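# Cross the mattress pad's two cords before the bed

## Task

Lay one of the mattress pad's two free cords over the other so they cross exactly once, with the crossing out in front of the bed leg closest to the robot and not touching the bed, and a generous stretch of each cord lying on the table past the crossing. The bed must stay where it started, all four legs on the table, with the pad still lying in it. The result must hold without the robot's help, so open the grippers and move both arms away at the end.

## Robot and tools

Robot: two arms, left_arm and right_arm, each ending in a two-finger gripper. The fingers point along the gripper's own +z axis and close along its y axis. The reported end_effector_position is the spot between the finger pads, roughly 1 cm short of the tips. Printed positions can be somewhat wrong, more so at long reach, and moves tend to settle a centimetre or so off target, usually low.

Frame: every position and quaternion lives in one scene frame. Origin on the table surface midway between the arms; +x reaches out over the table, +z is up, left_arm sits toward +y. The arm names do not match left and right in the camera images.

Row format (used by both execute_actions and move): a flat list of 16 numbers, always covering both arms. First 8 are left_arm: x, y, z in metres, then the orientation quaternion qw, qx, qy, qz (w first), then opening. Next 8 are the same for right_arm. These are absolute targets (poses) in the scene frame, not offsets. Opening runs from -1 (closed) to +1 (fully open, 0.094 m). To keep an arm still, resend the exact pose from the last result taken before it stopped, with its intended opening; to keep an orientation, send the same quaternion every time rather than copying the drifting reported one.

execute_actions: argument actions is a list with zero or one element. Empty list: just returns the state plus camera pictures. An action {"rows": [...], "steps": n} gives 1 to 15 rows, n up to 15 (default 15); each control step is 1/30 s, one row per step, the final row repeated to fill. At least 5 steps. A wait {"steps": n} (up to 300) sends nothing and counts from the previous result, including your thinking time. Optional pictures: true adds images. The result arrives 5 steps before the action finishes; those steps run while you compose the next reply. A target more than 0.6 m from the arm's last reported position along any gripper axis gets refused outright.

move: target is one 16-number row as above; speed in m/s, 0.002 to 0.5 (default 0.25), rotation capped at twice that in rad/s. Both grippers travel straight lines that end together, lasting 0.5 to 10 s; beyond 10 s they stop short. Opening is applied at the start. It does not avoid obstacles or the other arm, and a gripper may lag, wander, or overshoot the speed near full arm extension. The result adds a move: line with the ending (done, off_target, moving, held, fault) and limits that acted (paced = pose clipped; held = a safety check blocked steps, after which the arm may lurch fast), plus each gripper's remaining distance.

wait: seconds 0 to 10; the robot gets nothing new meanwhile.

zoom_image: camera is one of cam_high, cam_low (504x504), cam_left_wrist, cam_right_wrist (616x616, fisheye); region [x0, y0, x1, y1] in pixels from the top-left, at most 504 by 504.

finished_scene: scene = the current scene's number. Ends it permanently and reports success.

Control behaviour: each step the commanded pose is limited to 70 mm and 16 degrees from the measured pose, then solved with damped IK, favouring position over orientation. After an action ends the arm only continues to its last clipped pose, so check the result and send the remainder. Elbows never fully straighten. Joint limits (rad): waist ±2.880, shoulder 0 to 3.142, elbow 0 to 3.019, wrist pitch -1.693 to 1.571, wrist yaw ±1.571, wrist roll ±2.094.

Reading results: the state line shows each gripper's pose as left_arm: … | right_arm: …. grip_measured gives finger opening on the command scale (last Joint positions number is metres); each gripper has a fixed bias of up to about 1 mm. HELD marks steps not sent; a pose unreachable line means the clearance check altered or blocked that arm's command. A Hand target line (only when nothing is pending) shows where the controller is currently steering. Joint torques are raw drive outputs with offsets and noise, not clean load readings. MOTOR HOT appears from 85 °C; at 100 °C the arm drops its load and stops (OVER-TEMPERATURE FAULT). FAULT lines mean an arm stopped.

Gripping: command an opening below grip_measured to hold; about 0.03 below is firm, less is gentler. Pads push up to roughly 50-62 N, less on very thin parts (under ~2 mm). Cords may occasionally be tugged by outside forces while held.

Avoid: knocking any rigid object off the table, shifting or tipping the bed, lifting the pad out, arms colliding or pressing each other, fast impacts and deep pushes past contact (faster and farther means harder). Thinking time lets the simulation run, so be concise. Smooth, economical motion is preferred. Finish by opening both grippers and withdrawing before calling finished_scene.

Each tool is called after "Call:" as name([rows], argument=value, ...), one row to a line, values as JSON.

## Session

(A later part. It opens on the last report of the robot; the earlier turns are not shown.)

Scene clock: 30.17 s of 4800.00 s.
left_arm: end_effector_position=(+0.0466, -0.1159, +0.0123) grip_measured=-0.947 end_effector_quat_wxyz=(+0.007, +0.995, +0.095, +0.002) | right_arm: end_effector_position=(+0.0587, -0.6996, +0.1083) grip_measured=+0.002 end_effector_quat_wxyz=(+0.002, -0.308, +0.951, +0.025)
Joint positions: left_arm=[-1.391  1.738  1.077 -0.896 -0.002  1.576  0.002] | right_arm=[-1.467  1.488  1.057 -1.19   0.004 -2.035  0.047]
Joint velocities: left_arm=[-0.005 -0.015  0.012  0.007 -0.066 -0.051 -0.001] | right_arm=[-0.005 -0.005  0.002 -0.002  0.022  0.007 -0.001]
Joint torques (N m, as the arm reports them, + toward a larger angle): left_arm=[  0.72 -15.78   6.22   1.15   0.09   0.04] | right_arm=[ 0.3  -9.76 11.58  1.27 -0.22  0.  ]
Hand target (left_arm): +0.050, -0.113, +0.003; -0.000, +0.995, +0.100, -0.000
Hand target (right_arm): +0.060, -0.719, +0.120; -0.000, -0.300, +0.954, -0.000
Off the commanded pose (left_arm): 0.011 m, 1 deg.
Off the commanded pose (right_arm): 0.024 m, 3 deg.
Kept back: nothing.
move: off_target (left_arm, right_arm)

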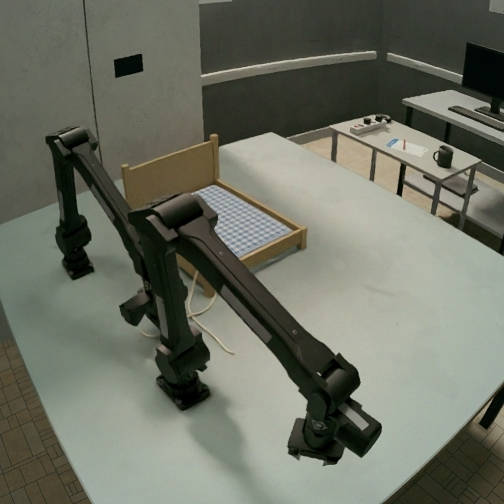

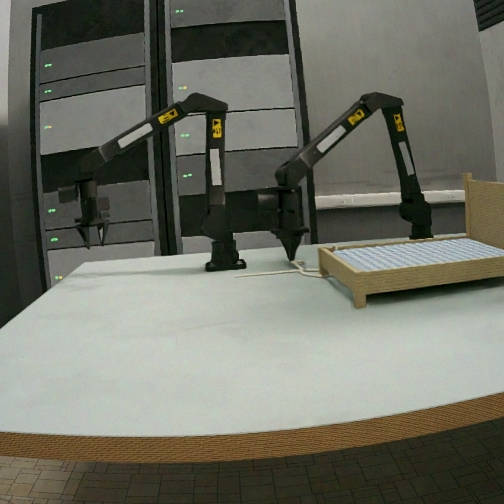

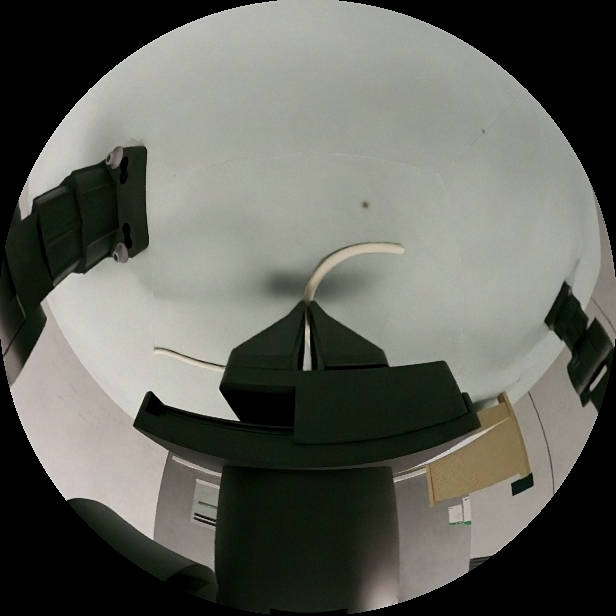

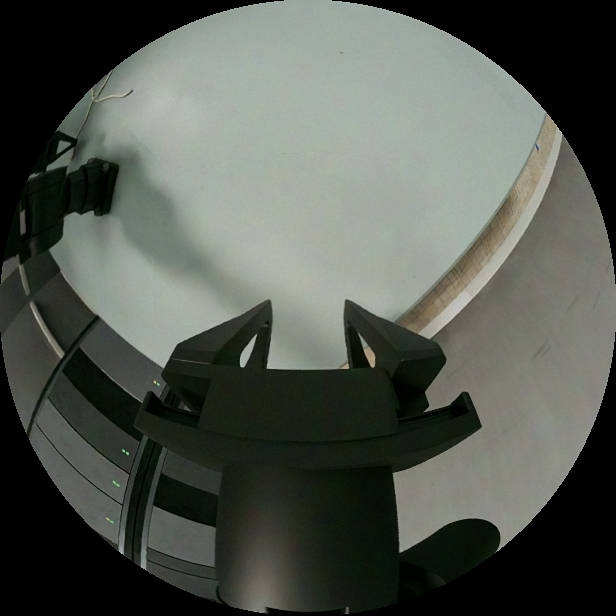

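Call:
move(target=[0.043,-0.115,-0.004,0,0.995,0.1,0,-0.975,0.06,-0.72,0.12,0,-0.3,0.954,0,0], speed=0.05)

Call:
execute_actions([
  {"rows":[[0.043,-0.115,-0.004,0,0.995,0.1,0,-0.5,0.06,-0.72,0.12,0,-0.3,0.954,0,0]],"steps":12},
])

Call:
move(target=[0.043,-0.115,0.06,0,0.995,0.1,0,-0.5,0.06,-0.72,0.12,0,-0.3,0.954,0,0])

Call:
move(target=[0.0,0.06,0.22,0,0.8,0.6,0,0,0.06,-0.72,0.12,0,-0.3,0.954,0,0], speed=0.35)

Scene clock: 31.17 s of 4800.00 s.
left_arm: end_effector_position=(+0.0472, -0.1193, +0.0110) grip_measured=-0.947 end_effector_quat_wxyz=(+0.013, +0.995, +0.099, +0.002) | right_arm: end_effector_position=(+0.0587, -0.6996, +0.1083) grip_measured=+0.002 end_effector_quat_wxyz=(+0.002, -0.308, +0.951, +0.025)
Joint positions: left_arm=[-1.391  1.741  1.077 -0.881 -0.002  1.569  0.002] | right_arm=[-1.467  1.488  1.057 -1.19   0.004 -2.035  0.047]
Joint velocities: left_arm=[ 0.005  0.005 -0.007  0.002 -0.007  0.037  0.   ] | right_arm=[ 0.005 -0.015  0.032 -0.002  0.007 -0.037 -0.   ]
Joint torques (N m, as the arm reports them, + toward a larger angle): left_arm=[ -0.72 -16.06   5.79   0.98   0.06  -0.01] | right_arm=[ 0.26 -9.73 11.56  1.29 -0.22  0.  ]
Hand target (left_arm): +0.043, -0.114, -0.003; -0.000, +0.995, +0.100, +0.000
Hand target (right_arm): +0.060, -0.719, +0.120; -0.000, -0.300, +0.954, -0.000
Off the commanded pose (left_arm): 0.016 m, 2 deg.
Off the commanded pose (right_arm): 0.024 m, 3 deg.
Kept back: nothing.
move: off_target (left_arm, right_arm)

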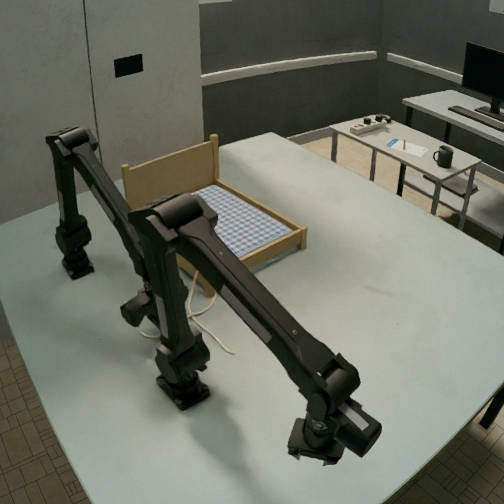

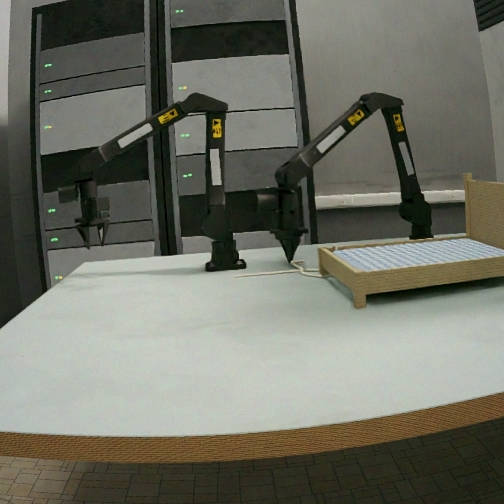

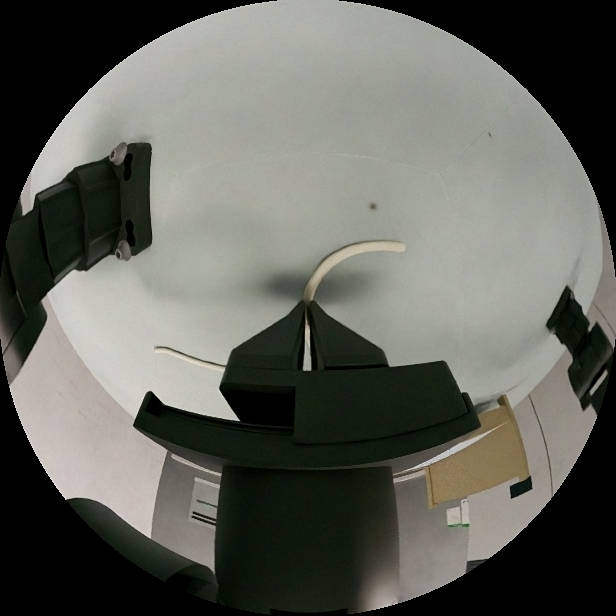

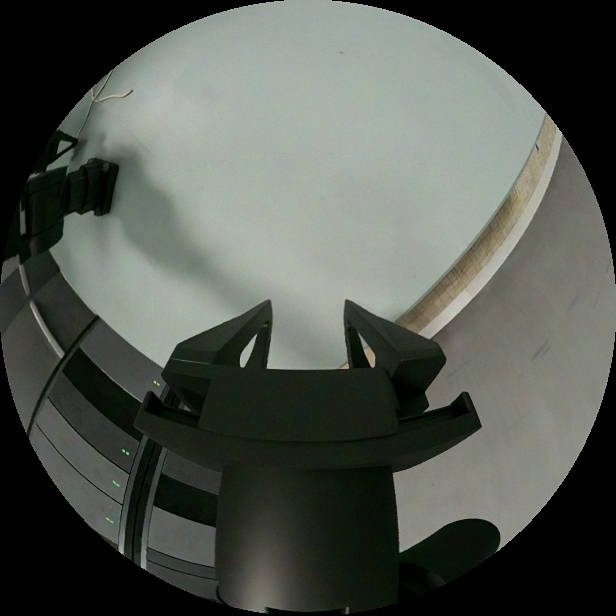

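Scene clock: 31.40 s of 4800.00 s.
left_arm: end_effector_position=(+0.0472, -0.1193, +0.0108) grip_measured=-0.502 end_effector_quat_wxyz=(+0.013, +0.995, +0.099, +0.002) | right_arm: end_effector_position=(+0.0587, -0.6996, +0.1083) grip_measured=+0.002 end_effector_quat_wxyz=(+0.002, -0.308, +0.951, +0.025)
Joint positions: left_arm=[-1.391  1.742  1.077 -0.881 -0.002  1.568  0.023] | right_arm=[-1.467  1.488  1.057 -1.19   0.004 -2.035  0.047]
Joint velocities: left_arm=[-0.015 -0.005  0.007  0.007 -0.022 -0.066 -0.001] | right_arm=[-0.024 -0.024 -0.002  0.002 -0.051  0.037  0.   ]
Joint torques (N m, as the arm reports them, + toward a larger angle): left_arm=[ -0.71 -15.64   5.77   1.09   0.06  -0.01] | right_arm=[ 0.35 -9.8  11.57  1.3  -0.23  0.  ]
Steps of this call (steps 1 to 7: the first 7 steps of this action). Readings (end_effector_position):
1: left_arm (+0.0472, -0.1193, +0.0110) | right_arm (+0.0587, -0.6996, +0.1083)
2: left_arm (+0.0472, -0.1193, +0.0110) | right_arm (+0.0587, -0.6996, +0.1083)
4: left_arm (+0.0472, -0.1193, +0.0108) | right_arm (+0.0587, -0.6996, +0.1083)
7: the state above

Scene clock: 32.50 s of 4800.00 s.
left_arm: end_effector_position=(+0.0428, -0.0971, +0.0432) grip_measured=-0.501 end_effector_quat_wxyz=(-0.021, +0.995, +0.099, -0.001) | right_arm: end_effector_position=(+0.0587, -0.6996, +0.1083) grip_measured=+0.002 end_effector_quat_wxyz=(+0.002, -0.308, +0.951, +0.025)
Joint positions: left_arm=[-1.391  1.677  1.092 -1.027 -0.002  1.568  0.023] | right_arm=[-1.467  1.488  1.057 -1.19   0.004 -2.035  0.047]
Joint velocities: left_arm=[ 0.015  0.005 -0.012 -0.007 -0.022 -0.066 -0.001] | right_arm=[-0.005 -0.005  0.002 -0.002 -0.051 -0.037 -0.001]
Joint torques (N m, as the arm reports them, + toward a larger angle): left_arm=[ -0.73 -17.81   9.61   0.3    0.08  -0.02] | right_arm=[ 0.3  -9.82 11.56  1.26 -0.23  0.  ]
Hand target (left_arm): +0.043, -0.116, +0.060; +0.000, +0.995, +0.100, +0.000
Hand target (right_arm): +0.060, -0.719, +0.120; -0.000, -0.300, +0.954, -0.000
Off your previous action's commanded pose (left_arm): 0.016 m, 1 deg at its last step (step 5 of this call).
Off your previous action's commanded pose (right_arm): 0.024 m, 3 deg at its last step (step 5 of this call).
Off the commanded pose (left_arm): 0.025 m, 2 deg.
Off the commanded pose (right_arm): 0.024 m, 3 deg.
Kept back: nothing.
move: off_target (left_arm, right_arm)

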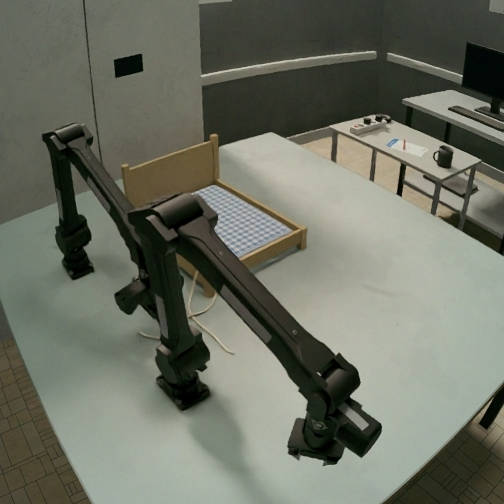

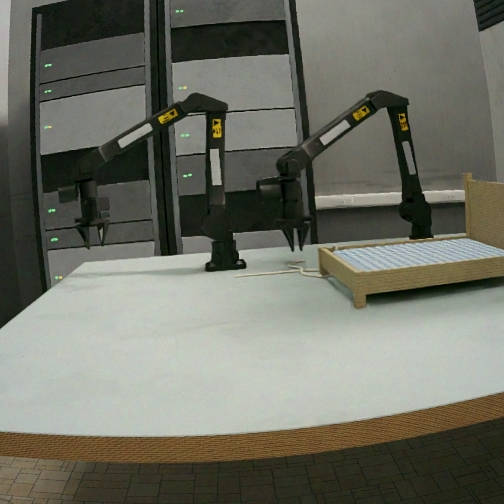

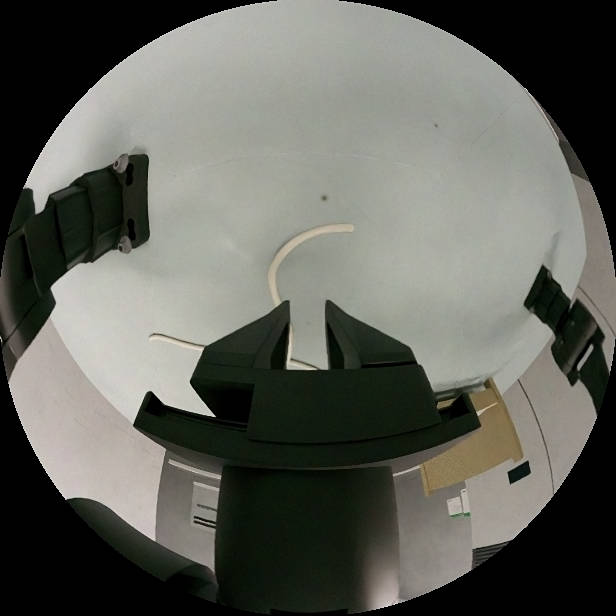

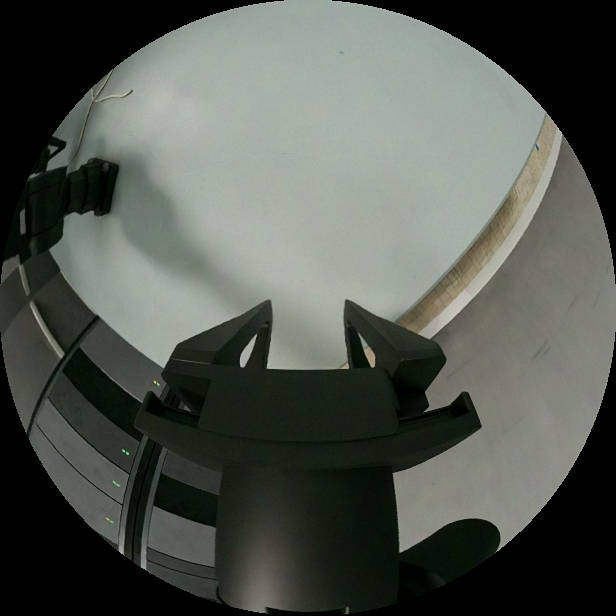

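Scene clock: 34.70 s of 4800.00 s.
left_arm: end_effector_position=(+0.0051, +0.0571, +0.2165) grip_measured=-0.002 end_effector_quat_wxyz=(-0.002, +0.801, +0.599, -0.001) | right_arm: end_effector_position=(+0.0587, -0.6996, +0.1083) grip_measured=+0.002 end_effector_quat_wxyz=(+0.002, -0.308, +0.951, +0.025)
Joint positions: left_arm=[-1.412  1.07   0.984 -1.488  0.003  0.46   0.047] | right_arm=[-1.467  1.488  1.057 -1.19   0.004 -2.035  0.047]
Joint velocities: left_arm=[-0.024 -0.005 -0.002  0.002  0.051 -0.007 -0.001] | right_arm=[-0.005 -0.005 -0.002  0.007 -0.051 -0.022 -0.   ]
Joint torques (N m, as the arm reports them, + toward a larger angle): left_arm=[-0.95 -7.54  8.47  0.49 -0.15  0.03] | right_arm=[ 0.38 -9.79 11.55  1.28 -0.23  0.  ]
Hand target (left_arm): +0.003, +0.056, +0.221; -0.000, +0.800, +0.600, +0.000
Hand target (right_arm): +0.060, -0.719, +0.120; -0.000, -0.300, +0.954, -0.000
Off the commanded pose (left_arm): 0.007 m, 0 deg.
Off the commanded pose (right_arm): 0.024 m, 3 deg.
Kept back: nothing.
move: off_target (right_arm)

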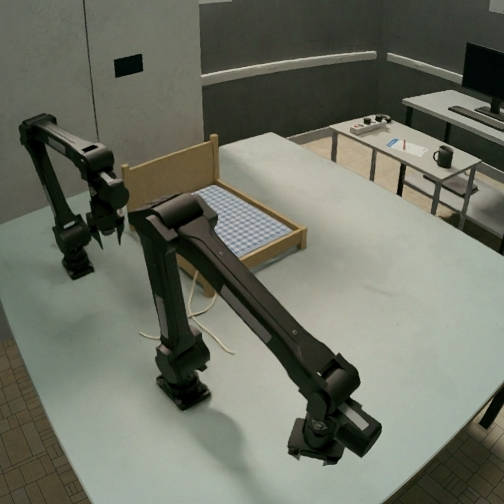

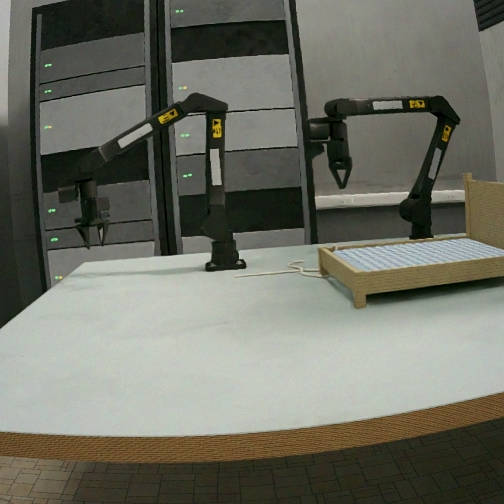

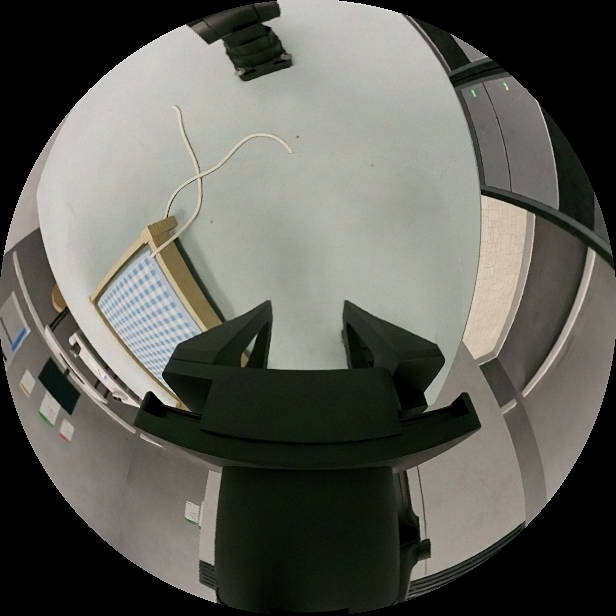

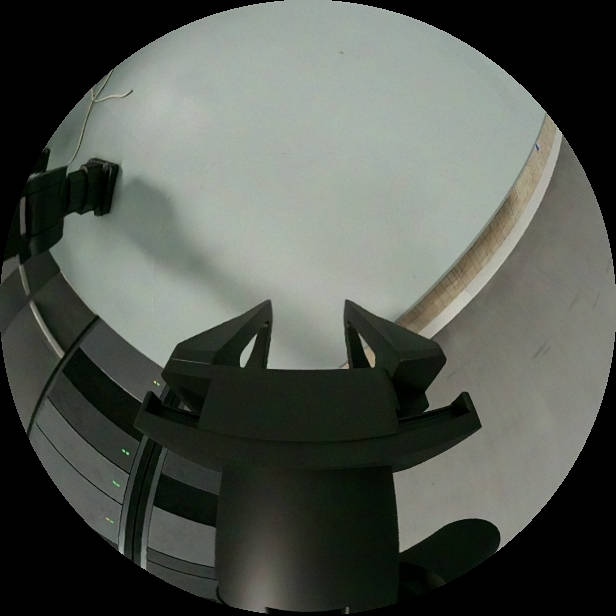

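Call:
finished_scene(scene=1)

The scene is finished: the task was done.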